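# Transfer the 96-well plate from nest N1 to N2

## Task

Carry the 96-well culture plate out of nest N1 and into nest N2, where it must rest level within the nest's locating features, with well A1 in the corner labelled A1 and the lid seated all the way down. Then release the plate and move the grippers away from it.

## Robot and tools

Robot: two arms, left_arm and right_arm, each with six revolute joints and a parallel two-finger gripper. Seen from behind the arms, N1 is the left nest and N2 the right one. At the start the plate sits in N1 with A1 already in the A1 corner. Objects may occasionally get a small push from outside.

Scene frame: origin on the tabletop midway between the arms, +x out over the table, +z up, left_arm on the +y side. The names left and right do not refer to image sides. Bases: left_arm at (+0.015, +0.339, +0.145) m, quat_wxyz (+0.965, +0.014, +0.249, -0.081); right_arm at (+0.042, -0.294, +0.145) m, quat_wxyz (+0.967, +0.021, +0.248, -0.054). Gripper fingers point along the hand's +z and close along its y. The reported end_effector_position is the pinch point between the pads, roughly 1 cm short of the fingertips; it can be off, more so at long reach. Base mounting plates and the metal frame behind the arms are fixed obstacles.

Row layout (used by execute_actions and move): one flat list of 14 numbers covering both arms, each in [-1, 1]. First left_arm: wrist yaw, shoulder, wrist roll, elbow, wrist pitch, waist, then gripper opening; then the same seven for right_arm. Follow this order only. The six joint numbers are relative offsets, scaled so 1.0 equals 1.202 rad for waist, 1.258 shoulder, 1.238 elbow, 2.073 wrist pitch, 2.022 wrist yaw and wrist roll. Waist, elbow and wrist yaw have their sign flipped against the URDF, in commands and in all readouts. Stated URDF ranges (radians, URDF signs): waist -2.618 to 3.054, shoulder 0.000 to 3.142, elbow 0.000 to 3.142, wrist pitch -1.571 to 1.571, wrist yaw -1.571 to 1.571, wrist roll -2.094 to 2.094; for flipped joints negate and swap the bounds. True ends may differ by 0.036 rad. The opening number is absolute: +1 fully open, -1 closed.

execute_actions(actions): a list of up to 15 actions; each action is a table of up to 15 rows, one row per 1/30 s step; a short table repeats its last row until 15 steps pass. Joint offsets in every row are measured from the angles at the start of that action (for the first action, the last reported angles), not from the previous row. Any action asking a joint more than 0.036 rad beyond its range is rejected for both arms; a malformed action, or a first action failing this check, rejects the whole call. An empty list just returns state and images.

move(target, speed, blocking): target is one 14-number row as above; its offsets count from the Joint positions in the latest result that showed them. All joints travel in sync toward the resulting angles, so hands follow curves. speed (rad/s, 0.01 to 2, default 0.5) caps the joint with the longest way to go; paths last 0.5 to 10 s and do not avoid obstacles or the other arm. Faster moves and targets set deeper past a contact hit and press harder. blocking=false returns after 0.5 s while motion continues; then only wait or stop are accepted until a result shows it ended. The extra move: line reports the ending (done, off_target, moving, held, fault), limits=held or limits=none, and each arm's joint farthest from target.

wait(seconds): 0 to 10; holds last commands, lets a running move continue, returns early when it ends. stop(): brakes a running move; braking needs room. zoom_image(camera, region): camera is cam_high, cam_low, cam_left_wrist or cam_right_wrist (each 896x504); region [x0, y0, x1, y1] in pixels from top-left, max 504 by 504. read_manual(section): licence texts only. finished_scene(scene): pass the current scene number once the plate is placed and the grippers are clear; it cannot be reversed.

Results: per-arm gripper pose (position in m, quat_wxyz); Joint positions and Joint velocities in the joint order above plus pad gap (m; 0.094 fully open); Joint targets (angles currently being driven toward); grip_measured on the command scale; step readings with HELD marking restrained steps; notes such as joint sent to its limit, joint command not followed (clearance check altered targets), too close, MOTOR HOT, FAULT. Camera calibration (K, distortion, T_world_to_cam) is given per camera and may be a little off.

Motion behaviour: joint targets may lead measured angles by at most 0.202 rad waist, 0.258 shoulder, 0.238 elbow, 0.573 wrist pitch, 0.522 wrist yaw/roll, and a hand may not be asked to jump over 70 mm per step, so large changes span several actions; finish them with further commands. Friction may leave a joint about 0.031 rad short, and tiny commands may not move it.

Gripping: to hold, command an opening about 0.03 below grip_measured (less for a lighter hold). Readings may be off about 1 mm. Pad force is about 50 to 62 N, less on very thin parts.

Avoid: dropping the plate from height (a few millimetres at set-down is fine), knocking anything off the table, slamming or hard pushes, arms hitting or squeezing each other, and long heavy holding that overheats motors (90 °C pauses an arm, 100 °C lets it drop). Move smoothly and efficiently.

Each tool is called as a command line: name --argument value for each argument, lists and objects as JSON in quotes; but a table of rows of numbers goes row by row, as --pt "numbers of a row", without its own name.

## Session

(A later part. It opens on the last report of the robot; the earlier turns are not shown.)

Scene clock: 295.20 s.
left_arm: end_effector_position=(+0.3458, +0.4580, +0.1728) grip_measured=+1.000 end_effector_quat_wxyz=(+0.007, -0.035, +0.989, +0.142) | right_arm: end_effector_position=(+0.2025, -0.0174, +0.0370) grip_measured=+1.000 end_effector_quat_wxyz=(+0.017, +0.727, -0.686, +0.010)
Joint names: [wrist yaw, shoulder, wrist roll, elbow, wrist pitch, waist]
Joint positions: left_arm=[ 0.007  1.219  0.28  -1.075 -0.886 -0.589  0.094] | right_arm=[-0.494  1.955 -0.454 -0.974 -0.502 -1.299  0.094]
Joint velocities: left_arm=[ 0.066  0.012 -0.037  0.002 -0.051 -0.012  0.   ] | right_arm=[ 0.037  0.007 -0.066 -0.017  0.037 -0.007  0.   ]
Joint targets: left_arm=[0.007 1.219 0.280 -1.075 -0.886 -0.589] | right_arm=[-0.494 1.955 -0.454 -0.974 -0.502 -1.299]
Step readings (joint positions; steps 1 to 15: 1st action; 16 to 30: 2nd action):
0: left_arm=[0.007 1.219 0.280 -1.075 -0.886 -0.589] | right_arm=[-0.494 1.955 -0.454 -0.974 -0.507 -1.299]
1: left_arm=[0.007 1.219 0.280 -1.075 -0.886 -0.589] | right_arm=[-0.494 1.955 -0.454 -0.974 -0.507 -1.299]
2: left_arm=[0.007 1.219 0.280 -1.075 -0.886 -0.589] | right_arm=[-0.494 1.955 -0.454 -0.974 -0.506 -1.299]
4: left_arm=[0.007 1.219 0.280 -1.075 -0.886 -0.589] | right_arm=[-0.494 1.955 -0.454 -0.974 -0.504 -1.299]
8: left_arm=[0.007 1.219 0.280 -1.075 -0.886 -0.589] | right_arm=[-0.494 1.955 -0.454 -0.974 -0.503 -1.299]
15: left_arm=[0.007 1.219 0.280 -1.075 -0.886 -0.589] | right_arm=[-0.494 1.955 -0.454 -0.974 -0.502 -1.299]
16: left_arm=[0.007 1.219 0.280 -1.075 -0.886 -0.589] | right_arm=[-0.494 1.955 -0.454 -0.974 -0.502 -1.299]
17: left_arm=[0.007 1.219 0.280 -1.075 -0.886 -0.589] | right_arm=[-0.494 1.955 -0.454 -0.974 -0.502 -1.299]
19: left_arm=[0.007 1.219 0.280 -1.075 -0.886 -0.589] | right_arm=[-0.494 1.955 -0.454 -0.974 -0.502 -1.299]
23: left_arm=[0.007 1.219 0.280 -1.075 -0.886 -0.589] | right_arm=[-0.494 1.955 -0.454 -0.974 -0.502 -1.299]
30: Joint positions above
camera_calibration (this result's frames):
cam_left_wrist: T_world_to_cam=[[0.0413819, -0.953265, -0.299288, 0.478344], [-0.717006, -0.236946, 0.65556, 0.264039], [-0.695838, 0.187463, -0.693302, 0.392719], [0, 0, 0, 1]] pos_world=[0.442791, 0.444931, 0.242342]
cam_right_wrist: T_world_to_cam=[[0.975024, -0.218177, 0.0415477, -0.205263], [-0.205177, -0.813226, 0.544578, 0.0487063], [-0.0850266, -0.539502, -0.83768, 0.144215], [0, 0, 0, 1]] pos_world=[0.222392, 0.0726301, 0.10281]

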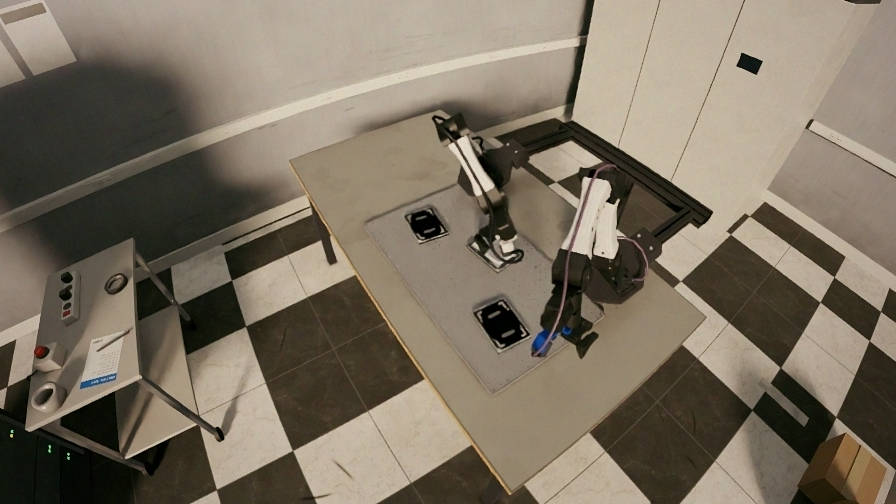

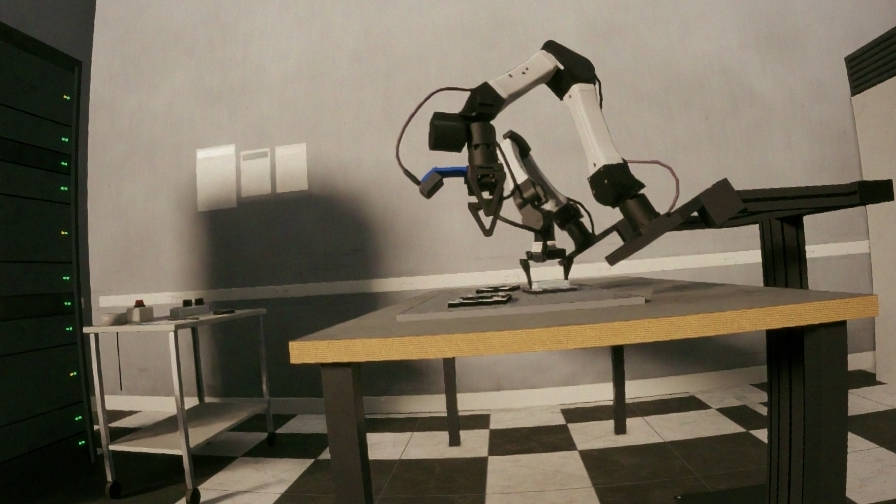

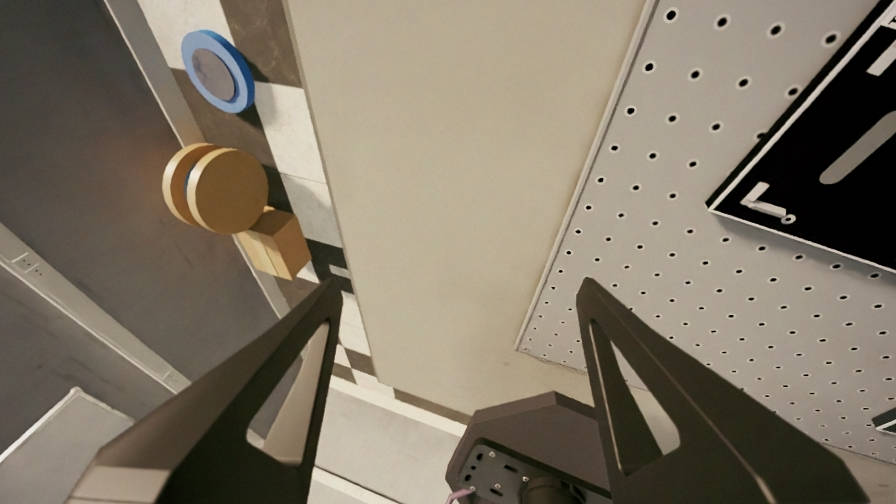

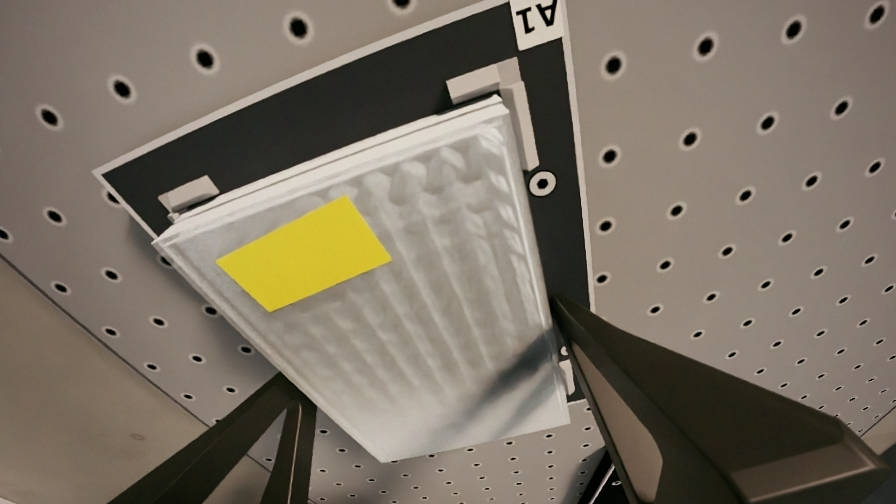

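execute_actions --actions '[[[0,0,0,0,0,0,1,0,0.028,0,0.016,0.012,0,1]],[[0,0,0,0,0,0,1,0,0.02,0,0,0,0,1]]]'

zoom_image --camera "cam_low" --region '[490,240,610,310]'

Scene clock: 298.57 s.
left_arm: end_effector_position=(+0.3458, +0.4580, +0.1728) grip_measured=+1.000 end_effector_quat_wxyz=(+0.007, -0.035, +0.989, +0.142) | right_arm: end_effector_position=(+0.2021, -0.0174, +0.0360) grip_measured=+1.000 end_effector_quat_wxyz=(+0.017, +0.728, -0.685, +0.011)
Joint names: [wrist yaw, shoulder, wrist roll, elbow, wrist pitch, waist]
Joint positions: left_arm=[ 0.007  1.219  0.28  -1.075 -0.886 -0.589  0.094] | right_arm=[-0.497  1.96  -0.454 -0.974 -0.499 -1.3    0.094]
Joint velocities: left_arm=[-0.081 -0.002  0.037 -0.007 -0.007 -0.002  0.   ] | right_arm=[ 0.007  0.007 -0.022  0.017 -0.037 -0.002  0.   ]
Joint targets: left_arm=[0.007 1.219 0.280 -1.075 -0.886 -0.589] | right_arm=[-0.497 1.985 -0.454 -0.974 -0.499 -1.300]
Step readings (joint positions; steps 1 to 15: 1st action; 16 to 30: 2nd action):
0: left_arm=[0.007 1.219 0.280 -1.075 -0.886 -0.589] | right_arm=[-0.494 1.955 -0.454 -0.974 -0.502 -1.299]
1: left_arm=[0.007 1.219 0.280 -1.075 -0.886 -0.589] | right_arm=[-0.494 1.957 -0.454 -0.974 -0.502 -1.299]
2: left_arm=[0.007 1.219 0.280 -1.075 -0.886 -0.589] | right_arm=[-0.496 1.959 -0.454 -0.974 -0.500 -1.300]
4: left_arm=[0.007 1.219 0.280 -1.075 -0.886 -0.589] | right_arm=[-0.497 1.960 -0.454 -0.974 -0.499 -1.300]
8: left_arm=[0.007 1.219 0.280 -1.075 -0.886 -0.589] | right_arm=[-0.497 1.960 -0.454 -0.974 -0.499 -1.300]
15: left_arm=[0.007 1.219 0.280 -1.075 -0.886 -0.589] | right_arm=[-0.497 1.960 -0.454 -0.974 -0.499 -1.300]
16: left_arm=[0.007 1.219 0.280 -1.075 -0.886 -0.589] | right_arm=[-0.497 1.960 -0.454 -0.974 -0.499 -1.300]
17: left_arm=[0.007 1.219 0.280 -1.075 -0.886 -0.589] | right_arm=[-0.497 1.960 -0.454 -0.974 -0.499 -1.300]
19: left_arm=[0.007 1.219 0.280 -1.075 -0.886 -0.589] | right_arm=[-0.497 1.960 -0.454 -0.974 -0.499 -1.300]
23: left_arm=[0.007 1.219 0.280 -1.075 -0.886 -0.589] | right_arm=[-0.497 1.960 -0.454 -0.974 -0.499 -1.300]
30: Joint positions above
camera_calibration (this result's frames):
cam_left_wrist: T_world_to_cam=[[0.0413819, -0.953265, -0.299288, 0.478344], [-0.717006, -0.236946, 0.65556, 0.264039], [-0.695838, 0.187463, -0.693302, 0.392719], [0, 0, 0, 1]] pos_world=[0.442791, 0.444931, 0.242342]
cam_right_wrist: T_world_to_cam=[[0.975342, -0.216076, 0.0449255, -0.204996], [-0.205105, -0.812304, 0.54598, 0.0491841], [-0.08148, -0.541732, -0.836593, 0.142474], [0, 0, 0, 1]] pos_world=[0.221638, 0.0728407, 0.101549]

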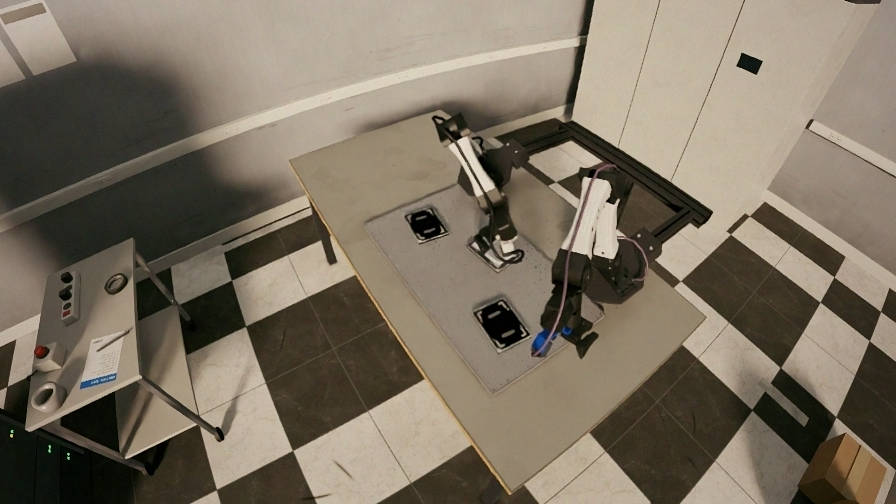

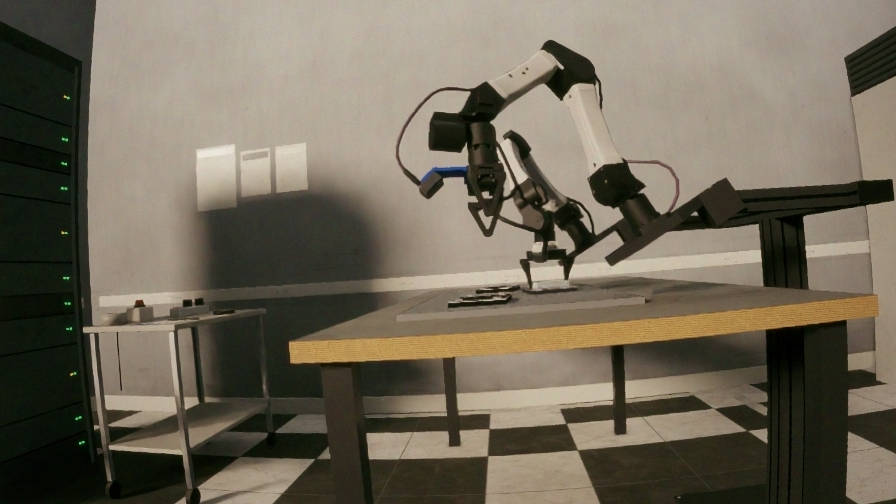

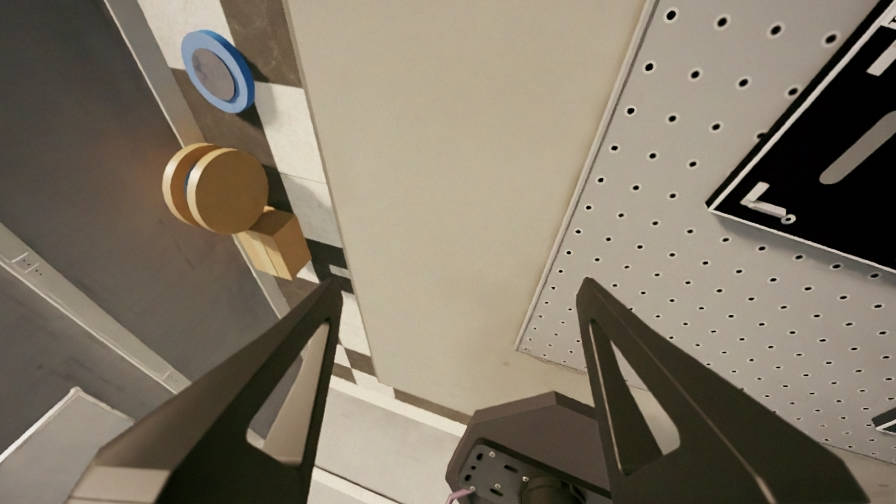

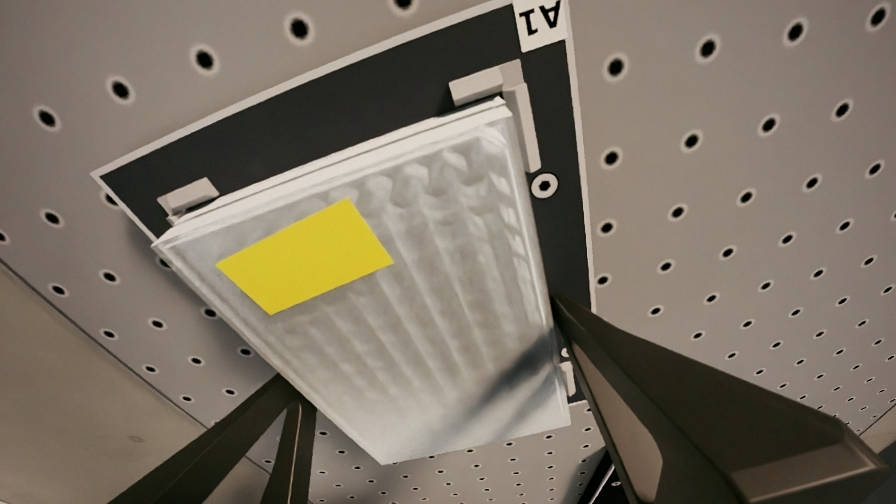

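Region (490, 240, 610, 310) of cam_low's 896x504 image, scaled by 4.200, with more detail than that image has; it fills the top 294 rows of this view, and the rest is white.

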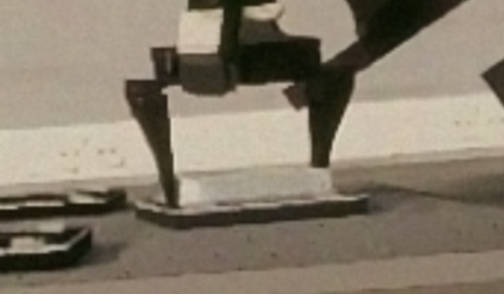

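Contact likely. Relax and close.

execute_actions --actions '[[[0,0,0,0,0,0,1,0,-0.004,0,0,0,0,0.9]],[[0,0,0,0,0,0,1,0,0,0,0,0,0,0.84]],[[0,0,0,0,0,0,1,0,0,0,0,0,0,0.79]],[[0,0,0,0,0,0,1,0,0,0,0,0,0,0.77]],[[0,0,0,0,0,0,1,0,0,0,0,0,0,0.77]]]'

Scene clock: 304.90 s.
left_arm: end_effector_position=(+0.3458, +0.4580, +0.1728) grip_measured=+1.000 end_effector_quat_wxyz=(+0.007, -0.035, +0.989, +0.142) | right_arm: end_effector_position=(+0.2031, -0.0177, +0.0360) grip_measured=+0.802 end_effector_quat_wxyz=(+0.016, +0.728, -0.685, +0.014)
Joint names: [wrist yaw, shoulder, wrist roll, elbow, wrist pitch, waist]
Joint positions: left_arm=[ 0.007  1.219  0.28  -1.075 -0.886 -0.589  0.094] | right_arm=[-0.503  1.96  -0.454 -0.974 -0.499 -1.3    0.085]
Joint velocities: left_arm=[ 0.051 -0.007 -0.022 -0.012  0.007  0.022  0.   ] | right_arm=[-0.066  0.002 -0.051 -0.012 -0.051  0.012 -0.001]
Joint targets: left_arm=[0.007 1.219 0.280 -1.075 -0.886 -0.589] | right_arm=[-0.503 1.960 -0.454 -0.974 -0.499 -1.300]
Step readings (joint positions; steps 1 to 15: 1st action; 16 to 30: 2nd action; 31 to 45: 3rd action; 46 to 60: 4th action; 61 to 75: 5th action):
0: left_arm=[0.007 1.219 0.280 -1.075 -0.886 -0.589] | right_arm=[-0.497 1.960 -0.454 -0.974 -0.499 -1.300]
1: left_arm=[0.007 1.219 0.280 -1.075 -0.886 -0.589] | right_arm=[-0.499 1.960 -0.454 -0.974 -0.499 -1.300]
2: left_arm=[0.007 1.219 0.280 -1.075 -0.886 -0.589] | right_arm=[-0.501 1.960 -0.454 -0.974 -0.499 -1.300]
4: left_arm=[0.007 1.219 0.280 -1.075 -0.886 -0.589] | right_arm=[-0.502 1.960 -0.454 -0.974 -0.499 -1.300]
8: left_arm=[0.007 1.219 0.280 -1.075 -0.886 -0.589] | right_arm=[-0.502 1.960 -0.454 -0.974 -0.499 -1.300]
15: left_arm=[0.007 1.219 0.280 -1.075 -0.886 -0.589] | right_arm=[-0.502 1.960 -0.454 -0.974 -0.499 -1.300]
16: left_arm=[0.007 1.219 0.280 -1.075 -0.886 -0.589] | right_arm=[-0.502 1.960 -0.454 -0.974 -0.499 -1.300]
17: left_arm=[0.007 1.219 0.280 -1.075 -0.886 -0.589] | right_arm=[-0.503 1.960 -0.454 -0.974 -0.499 -1.300]
19: left_arm=[0.007 1.219 0.280 -1.075 -0.886 -0.589] | right_arm=[-0.503 1.960 -0.454 -0.974 -0.499 -1.300]
23: left_arm=[0.007 1.219 0.280 -1.075 -0.886 -0.589] | right_arm=[-0.503 1.960 -0.454 -0.974 -0.499 -1.300]
30: left_arm=[0.007 1.219 0.280 -1.075 -0.886 -0.589] | right_arm=[-0.503 1.960 -0.454 -0.974 -0.499 -1.300]
31: left_arm=[0.007 1.219 0.280 -1.075 -0.886 -0.589] | right_arm=[-0.503 1.960 -0.454 -0.974 -0.499 -1.300]
32: left_arm=[0.007 1.219 0.280 -1.075 -0.886 -0.589] | right_arm=[-0.503 1.960 -0.454 -0.974 -0.499 -1.300]
34: left_arm=[0.007 1.219 0.280 -1.075 -0.886 -0.589] | right_arm=[-0.503 1.960 -0.454 -0.974 -0.499 -1.300]
38: left_arm=[0.007 1.219 0.280 -1.075 -0.886 -0.589] | right_arm=[-0.503 1.960 -0.454 -0.974 -0.499 -1.300]
45: left_arm=[0.007 1.219 0.280 -1.075 -0.886 -0.589] | right_arm=[-0.503 1.960 -0.454 -0.974 -0.499 -1.300]
46: left_arm=[0.007 1.219 0.280 -1.075 -0.886 -0.589] | right_arm=[-0.503 1.960 -0.454 -0.974 -0.499 -1.300]
47: left_arm=[0.007 1.219 0.280 -1.075 -0.886 -0.589] | right_arm=[-0.503 1.960 -0.454 -0.974 -0.499 -1.300]
49: left_arm=[0.007 1.219 0.280 -1.075 -0.886 -0.589] | right_arm=[-0.503 1.960 -0.454 -0.974 -0.499 -1.300]
53: left_arm=[0.007 1.219 0.280 -1.075 -0.886 -0.589] | right_arm=[-0.503 1.960 -0.454 -0.974 -0.499 -1.300]
60: left_arm=[0.007 1.219 0.280 -1.075 -0.886 -0.589] | right_arm=[-0.503 1.960 -0.454 -0.974 -0.499 -1.300]
61: left_arm=[0.007 1.219 0.280 -1.075 -0.886 -0.589] | right_arm=[-0.503 1.960 -0.454 -0.974 -0.499 -1.300]
62: left_arm=[0.007 1.219 0.280 -1.075 -0.886 -0.589] | right_arm=[-0.503 1.960 -0.454 -0.974 -0.499 -1.300]
64: left_arm=[0.007 1.219 0.280 -1.075 -0.886 -0.589] | right_arm=[-0.503 1.960 -0.454 -0.974 -0.499 -1.300]
68: left_arm=[0.007 1.219 0.280 -1.075 -0.886 -0.589] | right_arm=[-0.503 1.960 -0.454 -0.974 -0.499 -1.300]
75: Joint positions above
camera_calibration (this result's frames):
cam_left_wrist: T_world_to_cam=[[0.0413819, -0.953265, -0.299288, 0.478344], [-0.717006, -0.236946, 0.65556, 0.264039], [-0.695838, 0.187463, -0.693302, 0.392719], [0, 0, 0, 1]] pos_world=[0.442791, 0.444931, 0.242342]
cam_right_wrist: T_world_to_cam=[[0.975079, -0.215917, 0.0509892, -0.206205], [-0.208204, -0.811207, 0.546438, 0.0497544], [-0.0766225, -0.543436, -0.835946, 0.141349], [0, 0, 0, 1]] pos_world=[0.222256, 0.0726522, 0.101487]

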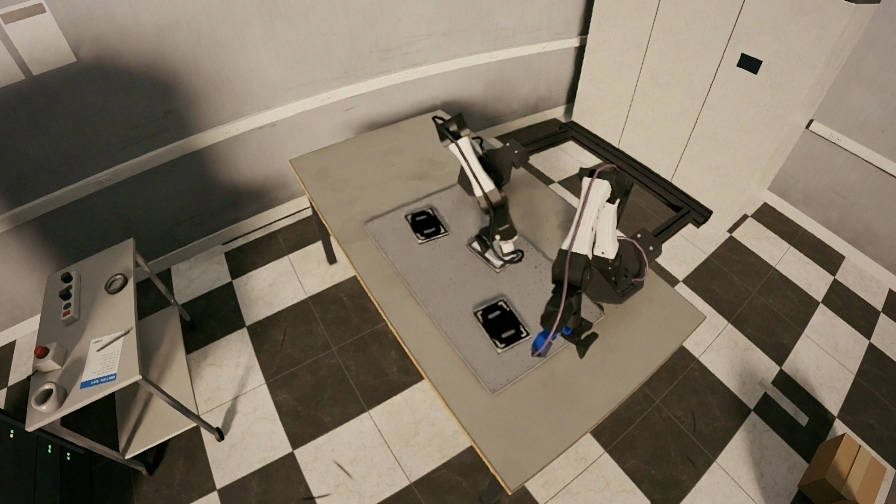

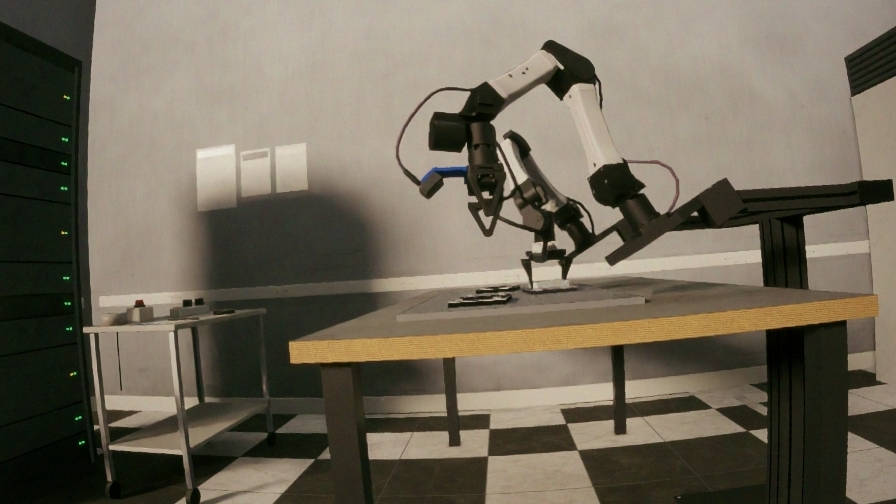

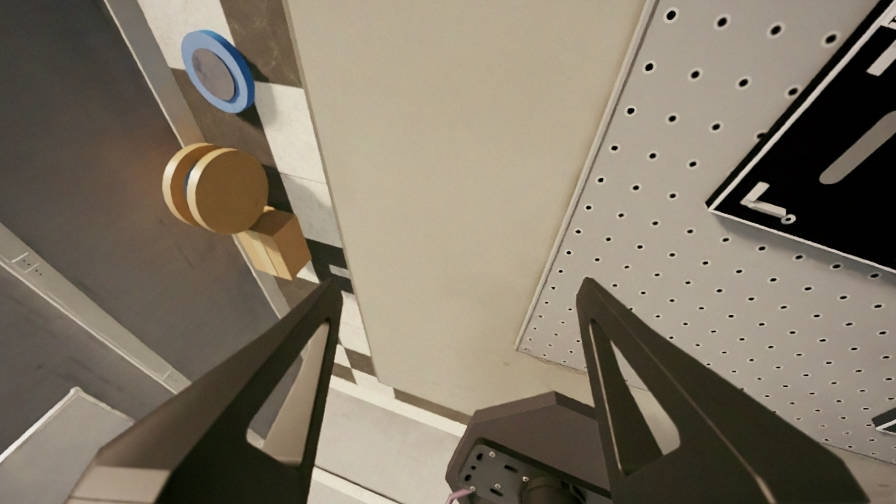

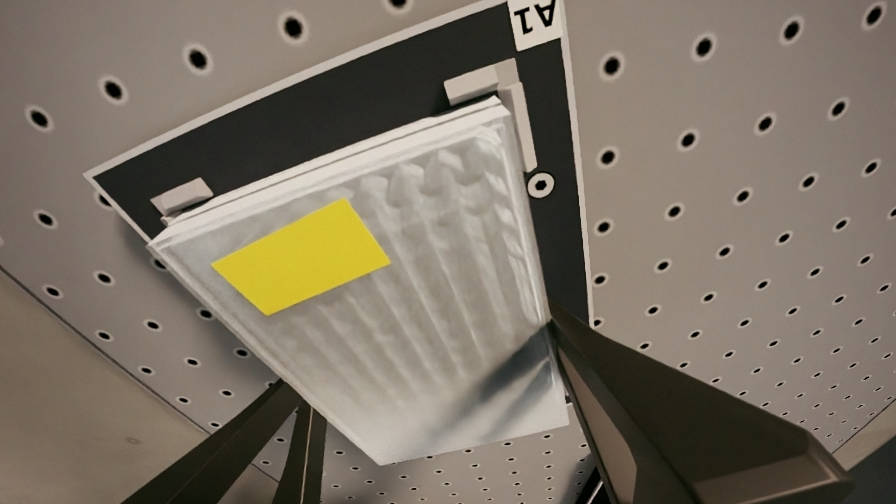

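move --target '[0,0,0,0,0,0,1,0,-0.058,0,-0.022,-0.043,-0.036,0.765]' --speed 0.05

zoom_image --camera "cam_low" --region '[490,230,610,310]'

Scene clock: 310.60 s.
left_arm: end_effector_position=(+0.3458, +0.4580, +0.1728) grip_measured=+1.000 end_effector_quat_wxyz=(+0.007, -0.035, +0.989, +0.142) | right_arm: end_effector_position=(+0.1995, -0.0215, +0.0530) grip_measured=+0.802 end_effector_quat_wxyz=(+0.018, +0.742, -0.670, +0.016)
Joint names: [wrist yaw, shoulder, wrist roll, elbow, wrist pitch, waist]
Joint positions: left_arm=[ 0.007  1.219  0.28  -1.075 -0.886 -0.589  0.094] | right_arm=[-0.509  1.912 -0.454 -0.974 -0.571 -1.333  0.085]
Joint velocities: left_arm=[-0.037 -0.017 -0.022 -0.012 -0.11  -0.007  0.   ] | right_arm=[ 0.066 -0.012  0.007  0.012 -0.007 -0.012 -0.   ]
Joint targets: left_arm=[0.007 1.219 0.280 -1.075 -0.886 -0.589] | right_arm=[-0.503 1.887 -0.454 -1.002 -0.588 -1.344]
move: off_target (right_arm); limits=none; left_arm: farthest joint: the waist, 0.000 radians from its target (0.000 radians at the start); right_arm: farthest joint: the elbow, 0.027 radians from its target (0.027 radians at the start)
camera_calibration (this result's frames):
cam_left_wrist: T_world_to_cam=[[0.0413819, -0.953265, -0.299288, 0.478344], [-0.717006, -0.236946, 0.65556, 0.264039], [-0.695838, 0.187463, -0.693302, 0.392719], [0, 0, 0, 1]] pos_world=[0.442791, 0.444931, 0.242342]
cam_right_wrist: T_world_to_cam=[[0.983064, -0.176001, 0.051083, -0.20508], [-0.17468, -0.815571, 0.551662, 0.029591], [-0.0554311, -0.551242, -0.832502, 0.148719], [0, 0, 0, 1]] pos_world=[0.215019, 0.0700196, 0.117961]

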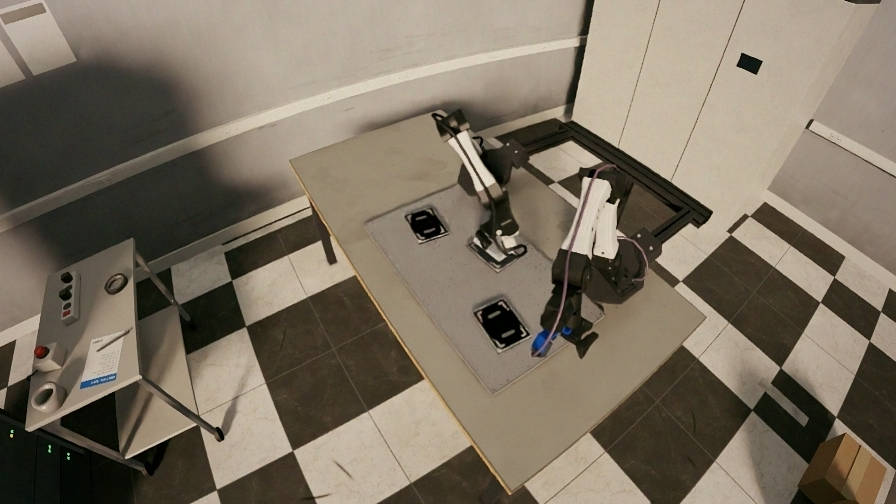

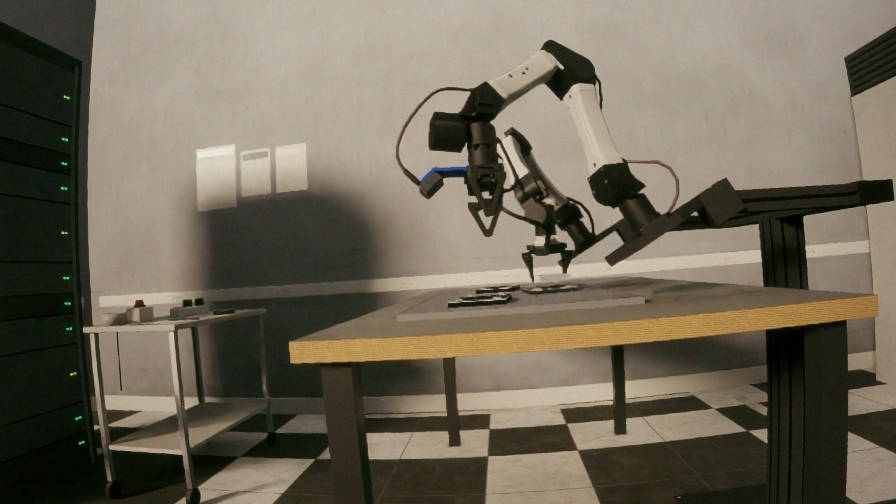

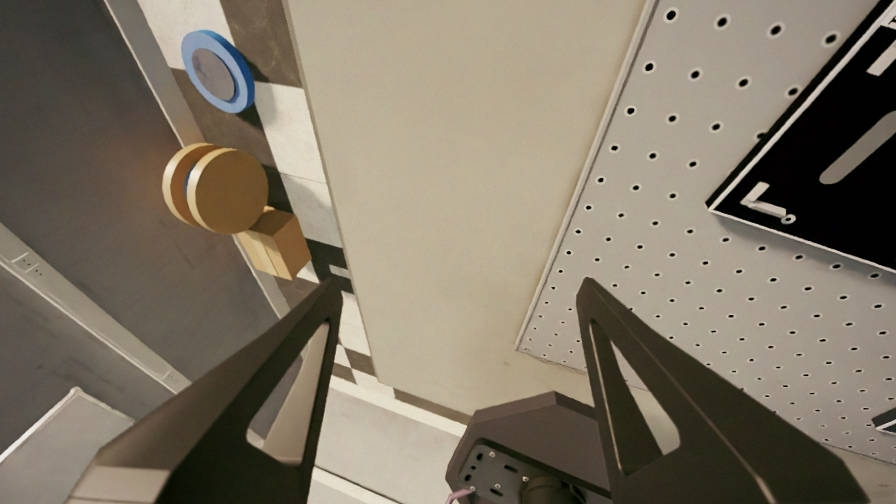

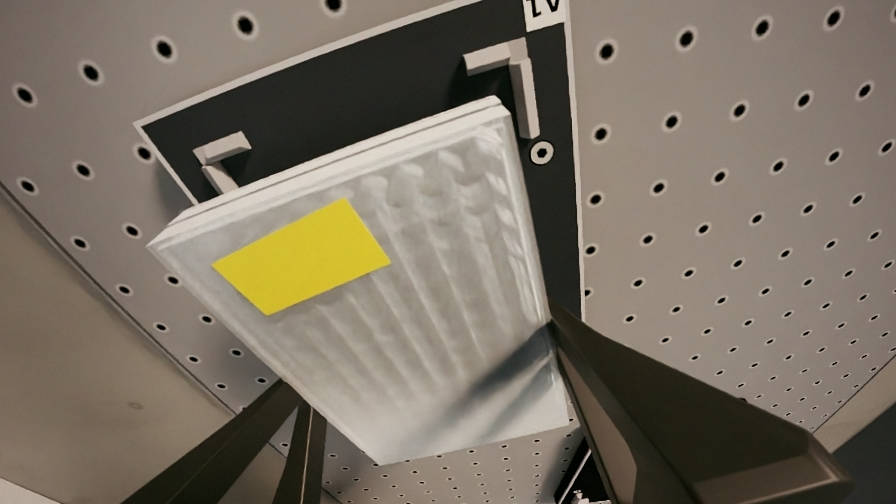

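Region (490, 230, 610, 310) of cam_low's 896x504 image, scaled by 4.200, with more detail than that image has.

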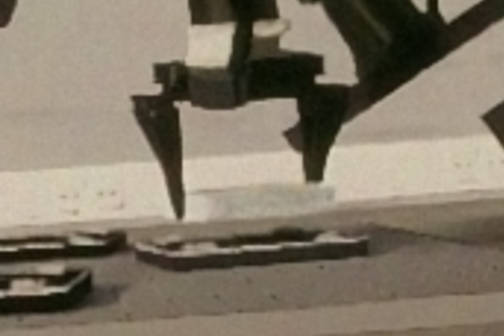

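move --target '[0,0,0,0,0,0,1,0,-0.075,0,-0.04,-0.045,-0.04,0.765]' --speed 0.15

Scene clock: 335.67 s.
left_arm: end_effector_position=(+0.3458, +0.4580, +0.1728) grip_measured=+1.000 end_effector_quat_wxyz=(+0.007, -0.035, +0.989, +0.142) | right_arm: end_effector_position=(+0.2031, -0.0152, +0.0808) grip_measured=+0.802 end_effector_quat_wxyz=(+0.002, +0.749, -0.662, +0.008)
Joint names: [wrist yaw, shoulder, wrist roll, elbow, wrist pitch, waist]
Joint positions: left_arm=[ 0.007  1.219  0.28  -1.075 -0.886 -0.589  0.094] | right_arm=[-0.509  1.84  -0.454 -1.    -0.647 -1.371  0.085]
Joint velocities: left_arm=[ 0.022 -0.022 -0.022 -0.002 -0.037  0.007  0.   ] | right_arm=[ 0.066 -0.012  0.051  0.022  0.051  0.017  0.   ]
Joint targets: left_arm=[0.007 1.219 0.280 -1.075 -0.886 -0.589] | right_arm=[-0.509 1.818 -0.454 -1.024 -0.664 -1.381]
move: off_target (right_arm); limits=none; left_arm: farthest joint: the waist, 0.000 radians from its target (0.000 radians at the start); right_arm: farthest joint: the elbow, 0.024 radians from its target (0.049 radians at the start)
camera_calibration (this result's frames):
cam_left_wrist: T_world_to_cam=[[0.0413819, -0.953265, -0.299288, 0.478344], [-0.717006, -0.236946, 0.65556, 0.264039], [-0.695838, 0.187463, -0.693302, 0.392719], [0, 0, 0, 1]] pos_world=[0.442791, 0.444931, 0.242342]
cam_right_wrist: T_world_to_cam=[[0.986472, -0.154751, 0.0540925, -0.209634], [-0.160103, -0.83856, 0.520754, 0.0191826], [-0.0352273, -0.52237, -0.851991, 0.173449], [0, 0, 0, 1]] pos_world=[0.21598, 0.0742494, 0.149128]

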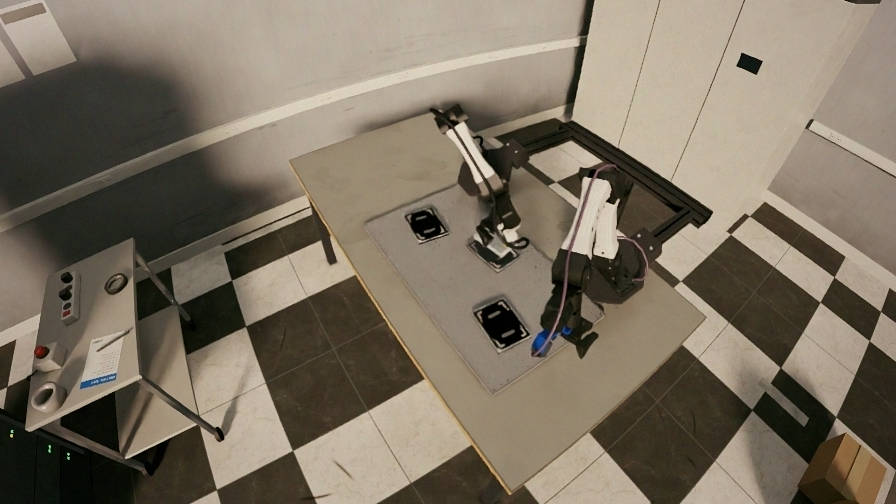

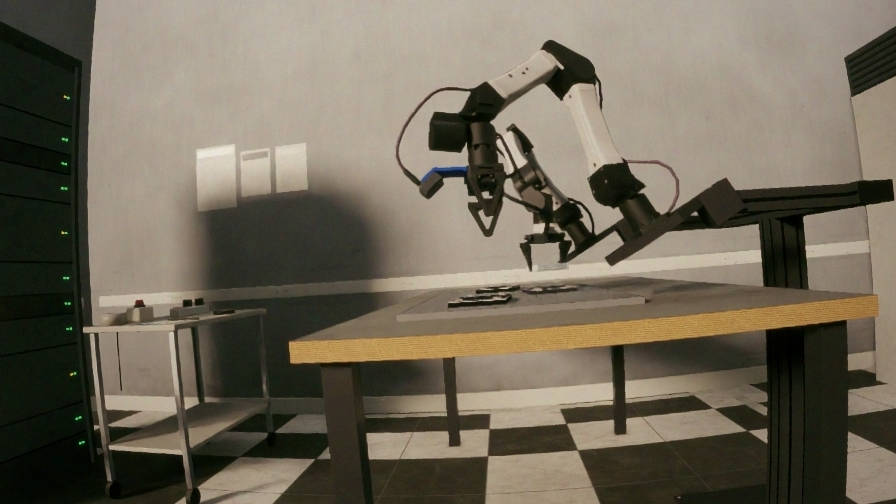

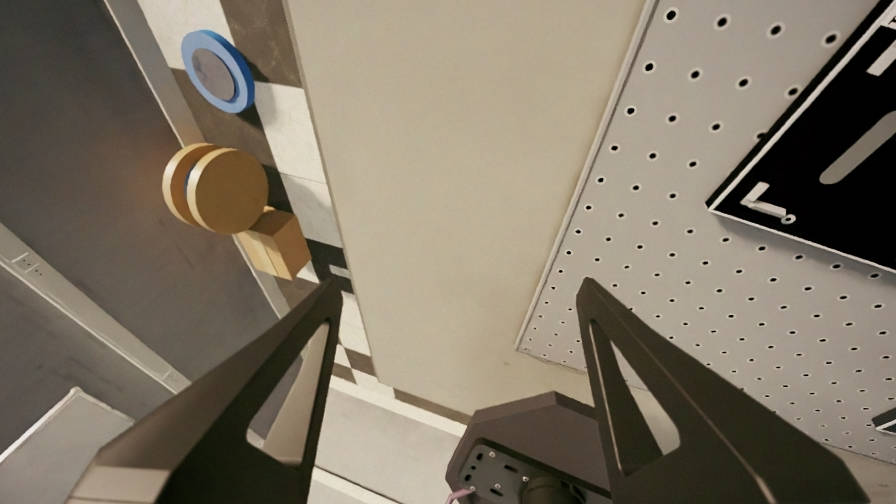

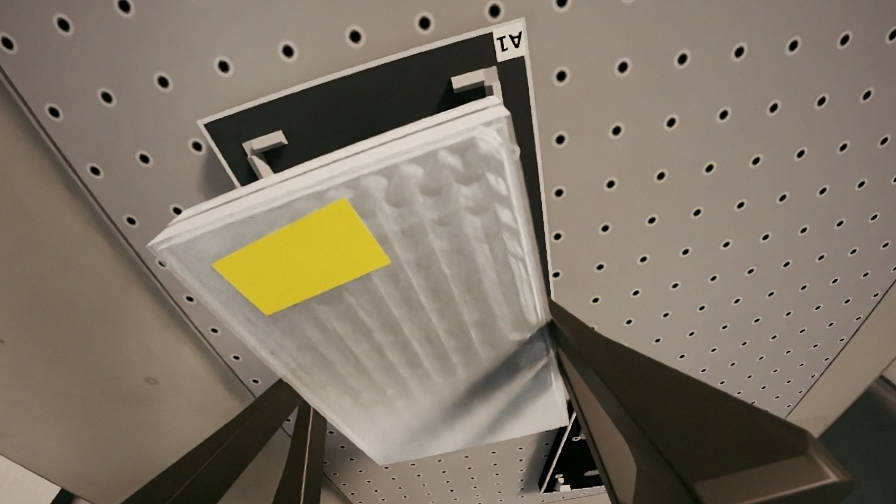

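move --target '[0,0,0,0,0,0,1,0.185,-0.495,-0.404,0.185,0.004,0.917,0.765]' --speed 0.4

Scene clock: 343.57 s.
left_arm: end_effector_position=(+0.3458, +0.4580, +0.1728) grip_measured=+1.000 end_effector_quat_wxyz=(+0.007, -0.035, +0.989, +0.142) | right_arm: end_effector_position=(+0.3449, -0.2716, +0.0887) grip_measured=+0.802 end_effector_quat_wxyz=(+0.003, +0.640, -0.769, -0.002)
Joint names: [wrist yaw, shoulder, wrist roll, elbow, wrist pitch, waist]
Joint positions: left_arm=[ 0.007  1.219  0.28  -1.075 -0.886 -0.589  0.094] | right_arm=[-0.145  1.241 -1.259 -0.792 -0.646 -0.275  0.085]
Joint velocities: left_arm=[ 0.037 -0.007 -0.022 -0.007  0.066  0.012  0.   ] | right_arm=[-0.051 -0.007  0.007  0.017 -0.037  0.012 -0.001]
Joint targets: left_arm=[0.007 1.219 0.280 -1.075 -0.886 -0.589] | right_arm=[-0.135 1.217 -1.270 -0.771 -0.639 -0.269]
move: off_target (right_arm); limits=none; left_arm: farthest joint: the waist, 0.000 radians from its target (0.000 radians at the start); right_arm: farthest joint: the shoulder, 0.023 radians from its target (0.623 radians at the start)
camera_calibration (this result's frames):
cam_left_wrist: T_world_to_cam=[[0.0413819, -0.953265, -0.299288, 0.478344], [-0.717006, -0.236946, 0.65556, 0.264039], [-0.695838, 0.187463, -0.693302, 0.392719], [0, 0, 0, 1]] pos_world=[0.442791, 0.444931, 0.242342]
cam_right_wrist: T_world_to_cam=[[0.894316, -0.446007, 0.0357175, -0.435241], [-0.39884, -0.758463, 0.515423, -0.0726781], [-0.202792, -0.475197, -0.856191, 0.122131], [0, 0, 0, 1]] pos_world=[0.385024, -0.191208, 0.157573]

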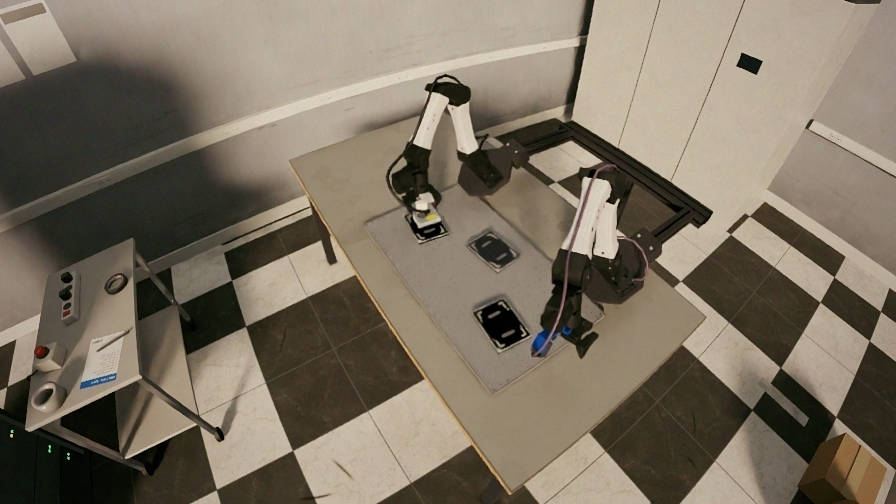

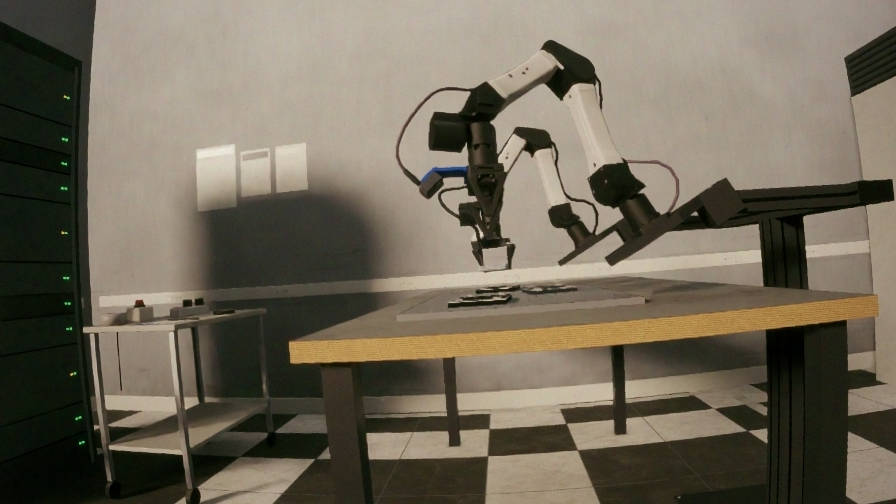

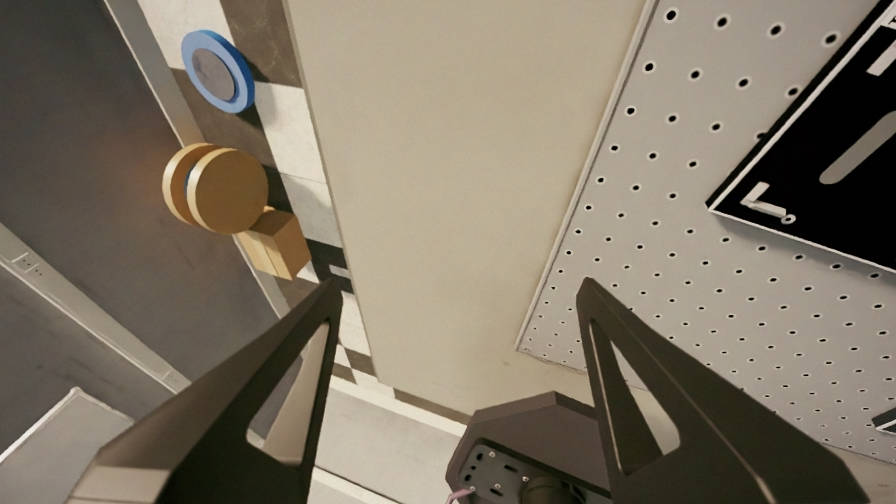

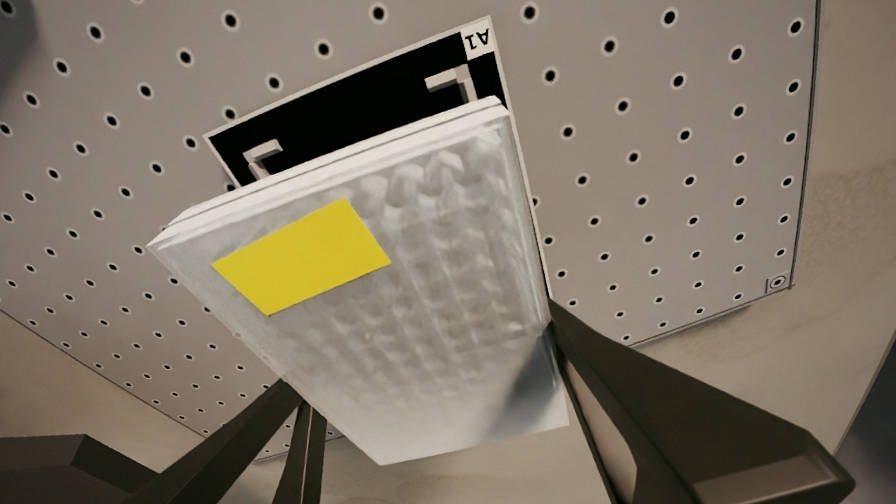

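move --target '[0,0,0,0,0,0,1,0.006,0.078,-0.04,0.04,0.06,0.017,0.765]' --speed 0.15

Scene clock: 353.33 s.
left_arm: end_effector_position=(+0.3458, +0.4580, +0.1728) grip_measured=+1.000 end_effector_quat_wxyz=(+0.007, -0.035, +0.989, +0.142) | right_arm: end_effector_position=(+0.3449, -0.2715, +0.0629) grip_measured=+0.802 end_effector_quat_wxyz=(+0.008, +0.662, -0.749, -0.003)
Joint names: [wrist yaw, shoulder, wrist roll, elbow, wrist pitch, waist]
Joint positions: left_arm=[ 0.007  1.219  0.28  -1.075 -0.886 -0.589  0.094] | right_arm=[-0.142  1.325 -1.329 -0.761 -0.539 -0.262  0.085]
Joint velocities: left_arm=[-0.051  0.007 -0.007  0.007  0.022  0.017  0.   ] | right_arm=[ 0.066 -0.012 -0.007 -0.002 -0.037  0.017 -0.001]
Joint targets: left_arm=[0.007 1.219 0.280 -1.075 -0.886 -0.589] | right_arm=[-0.133 1.339 -1.340 -0.742 -0.522 -0.255]
move: done; limits=none; left_arm: farthest joint: the waist, 0.000 radians from its target (0.000 radians at the start); right_arm: farthest joint: the elbow, 0.019 radians from its target (0.049 radians at the start)
camera_calibration (this result's frames):
cam_left_wrist: T_world_to_cam=[[0.0413819, -0.953265, -0.299288, 0.478344], [-0.717006, -0.236946, 0.65556, 0.264039], [-0.695838, 0.187463, -0.693302, 0.392719], [0, 0, 0, 1]] pos_world=[0.442791, 0.444931, 0.242342]
cam_right_wrist: T_world_to_cam=[[0.919375, -0.392274, 0.0295076, -0.427964], [-0.348959, -0.778628, 0.521505, -0.08238], [-0.181597, -0.489755, -0.852738, 0.0886672], [0, 0, 0, 1]] pos_world=[0.380814, -0.188597, 0.1312]

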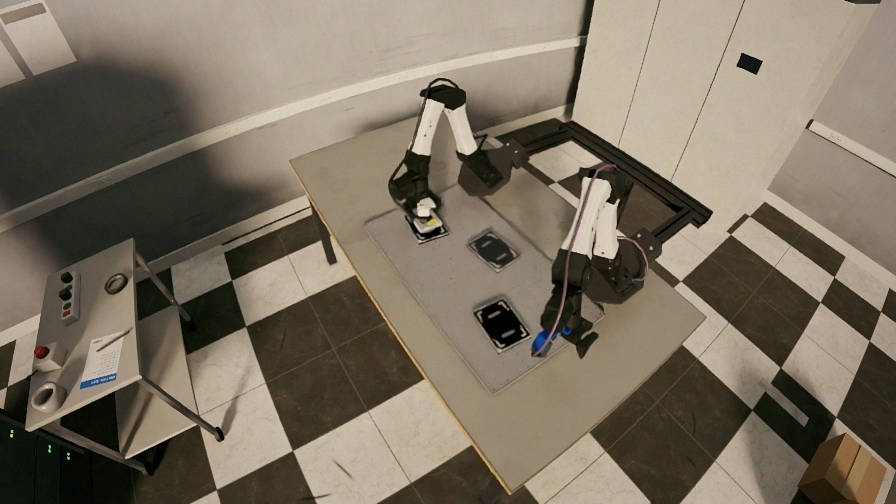

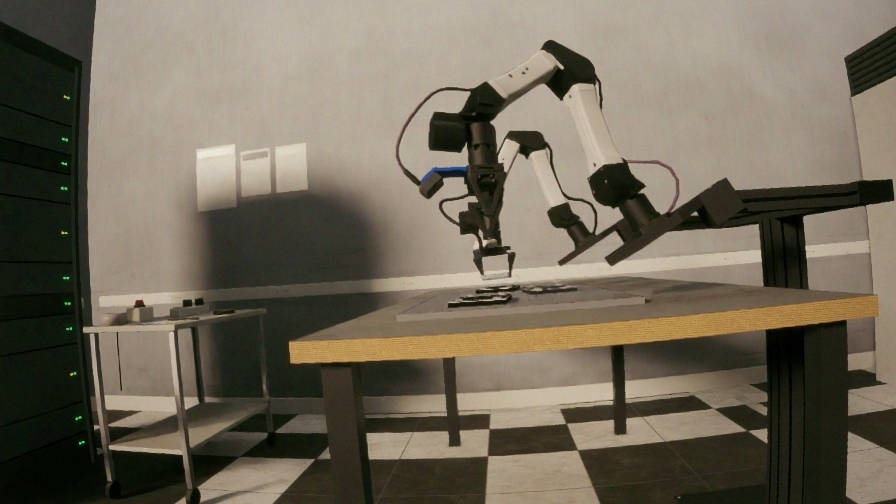

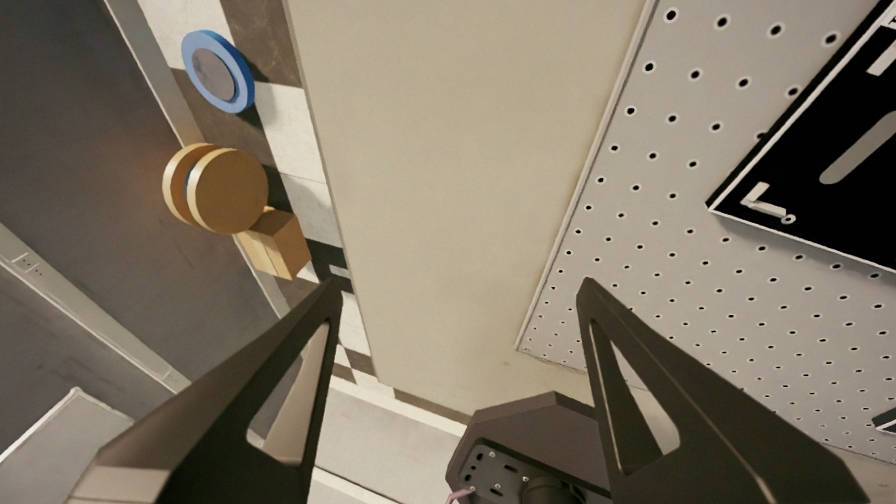

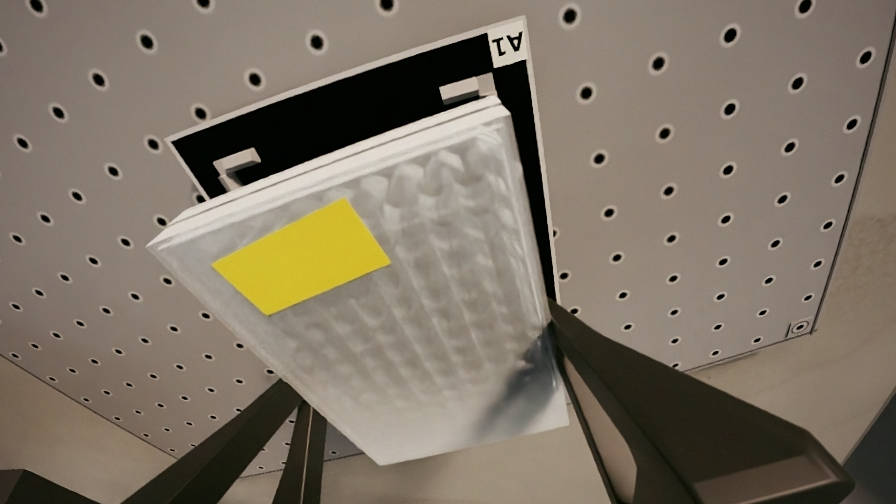

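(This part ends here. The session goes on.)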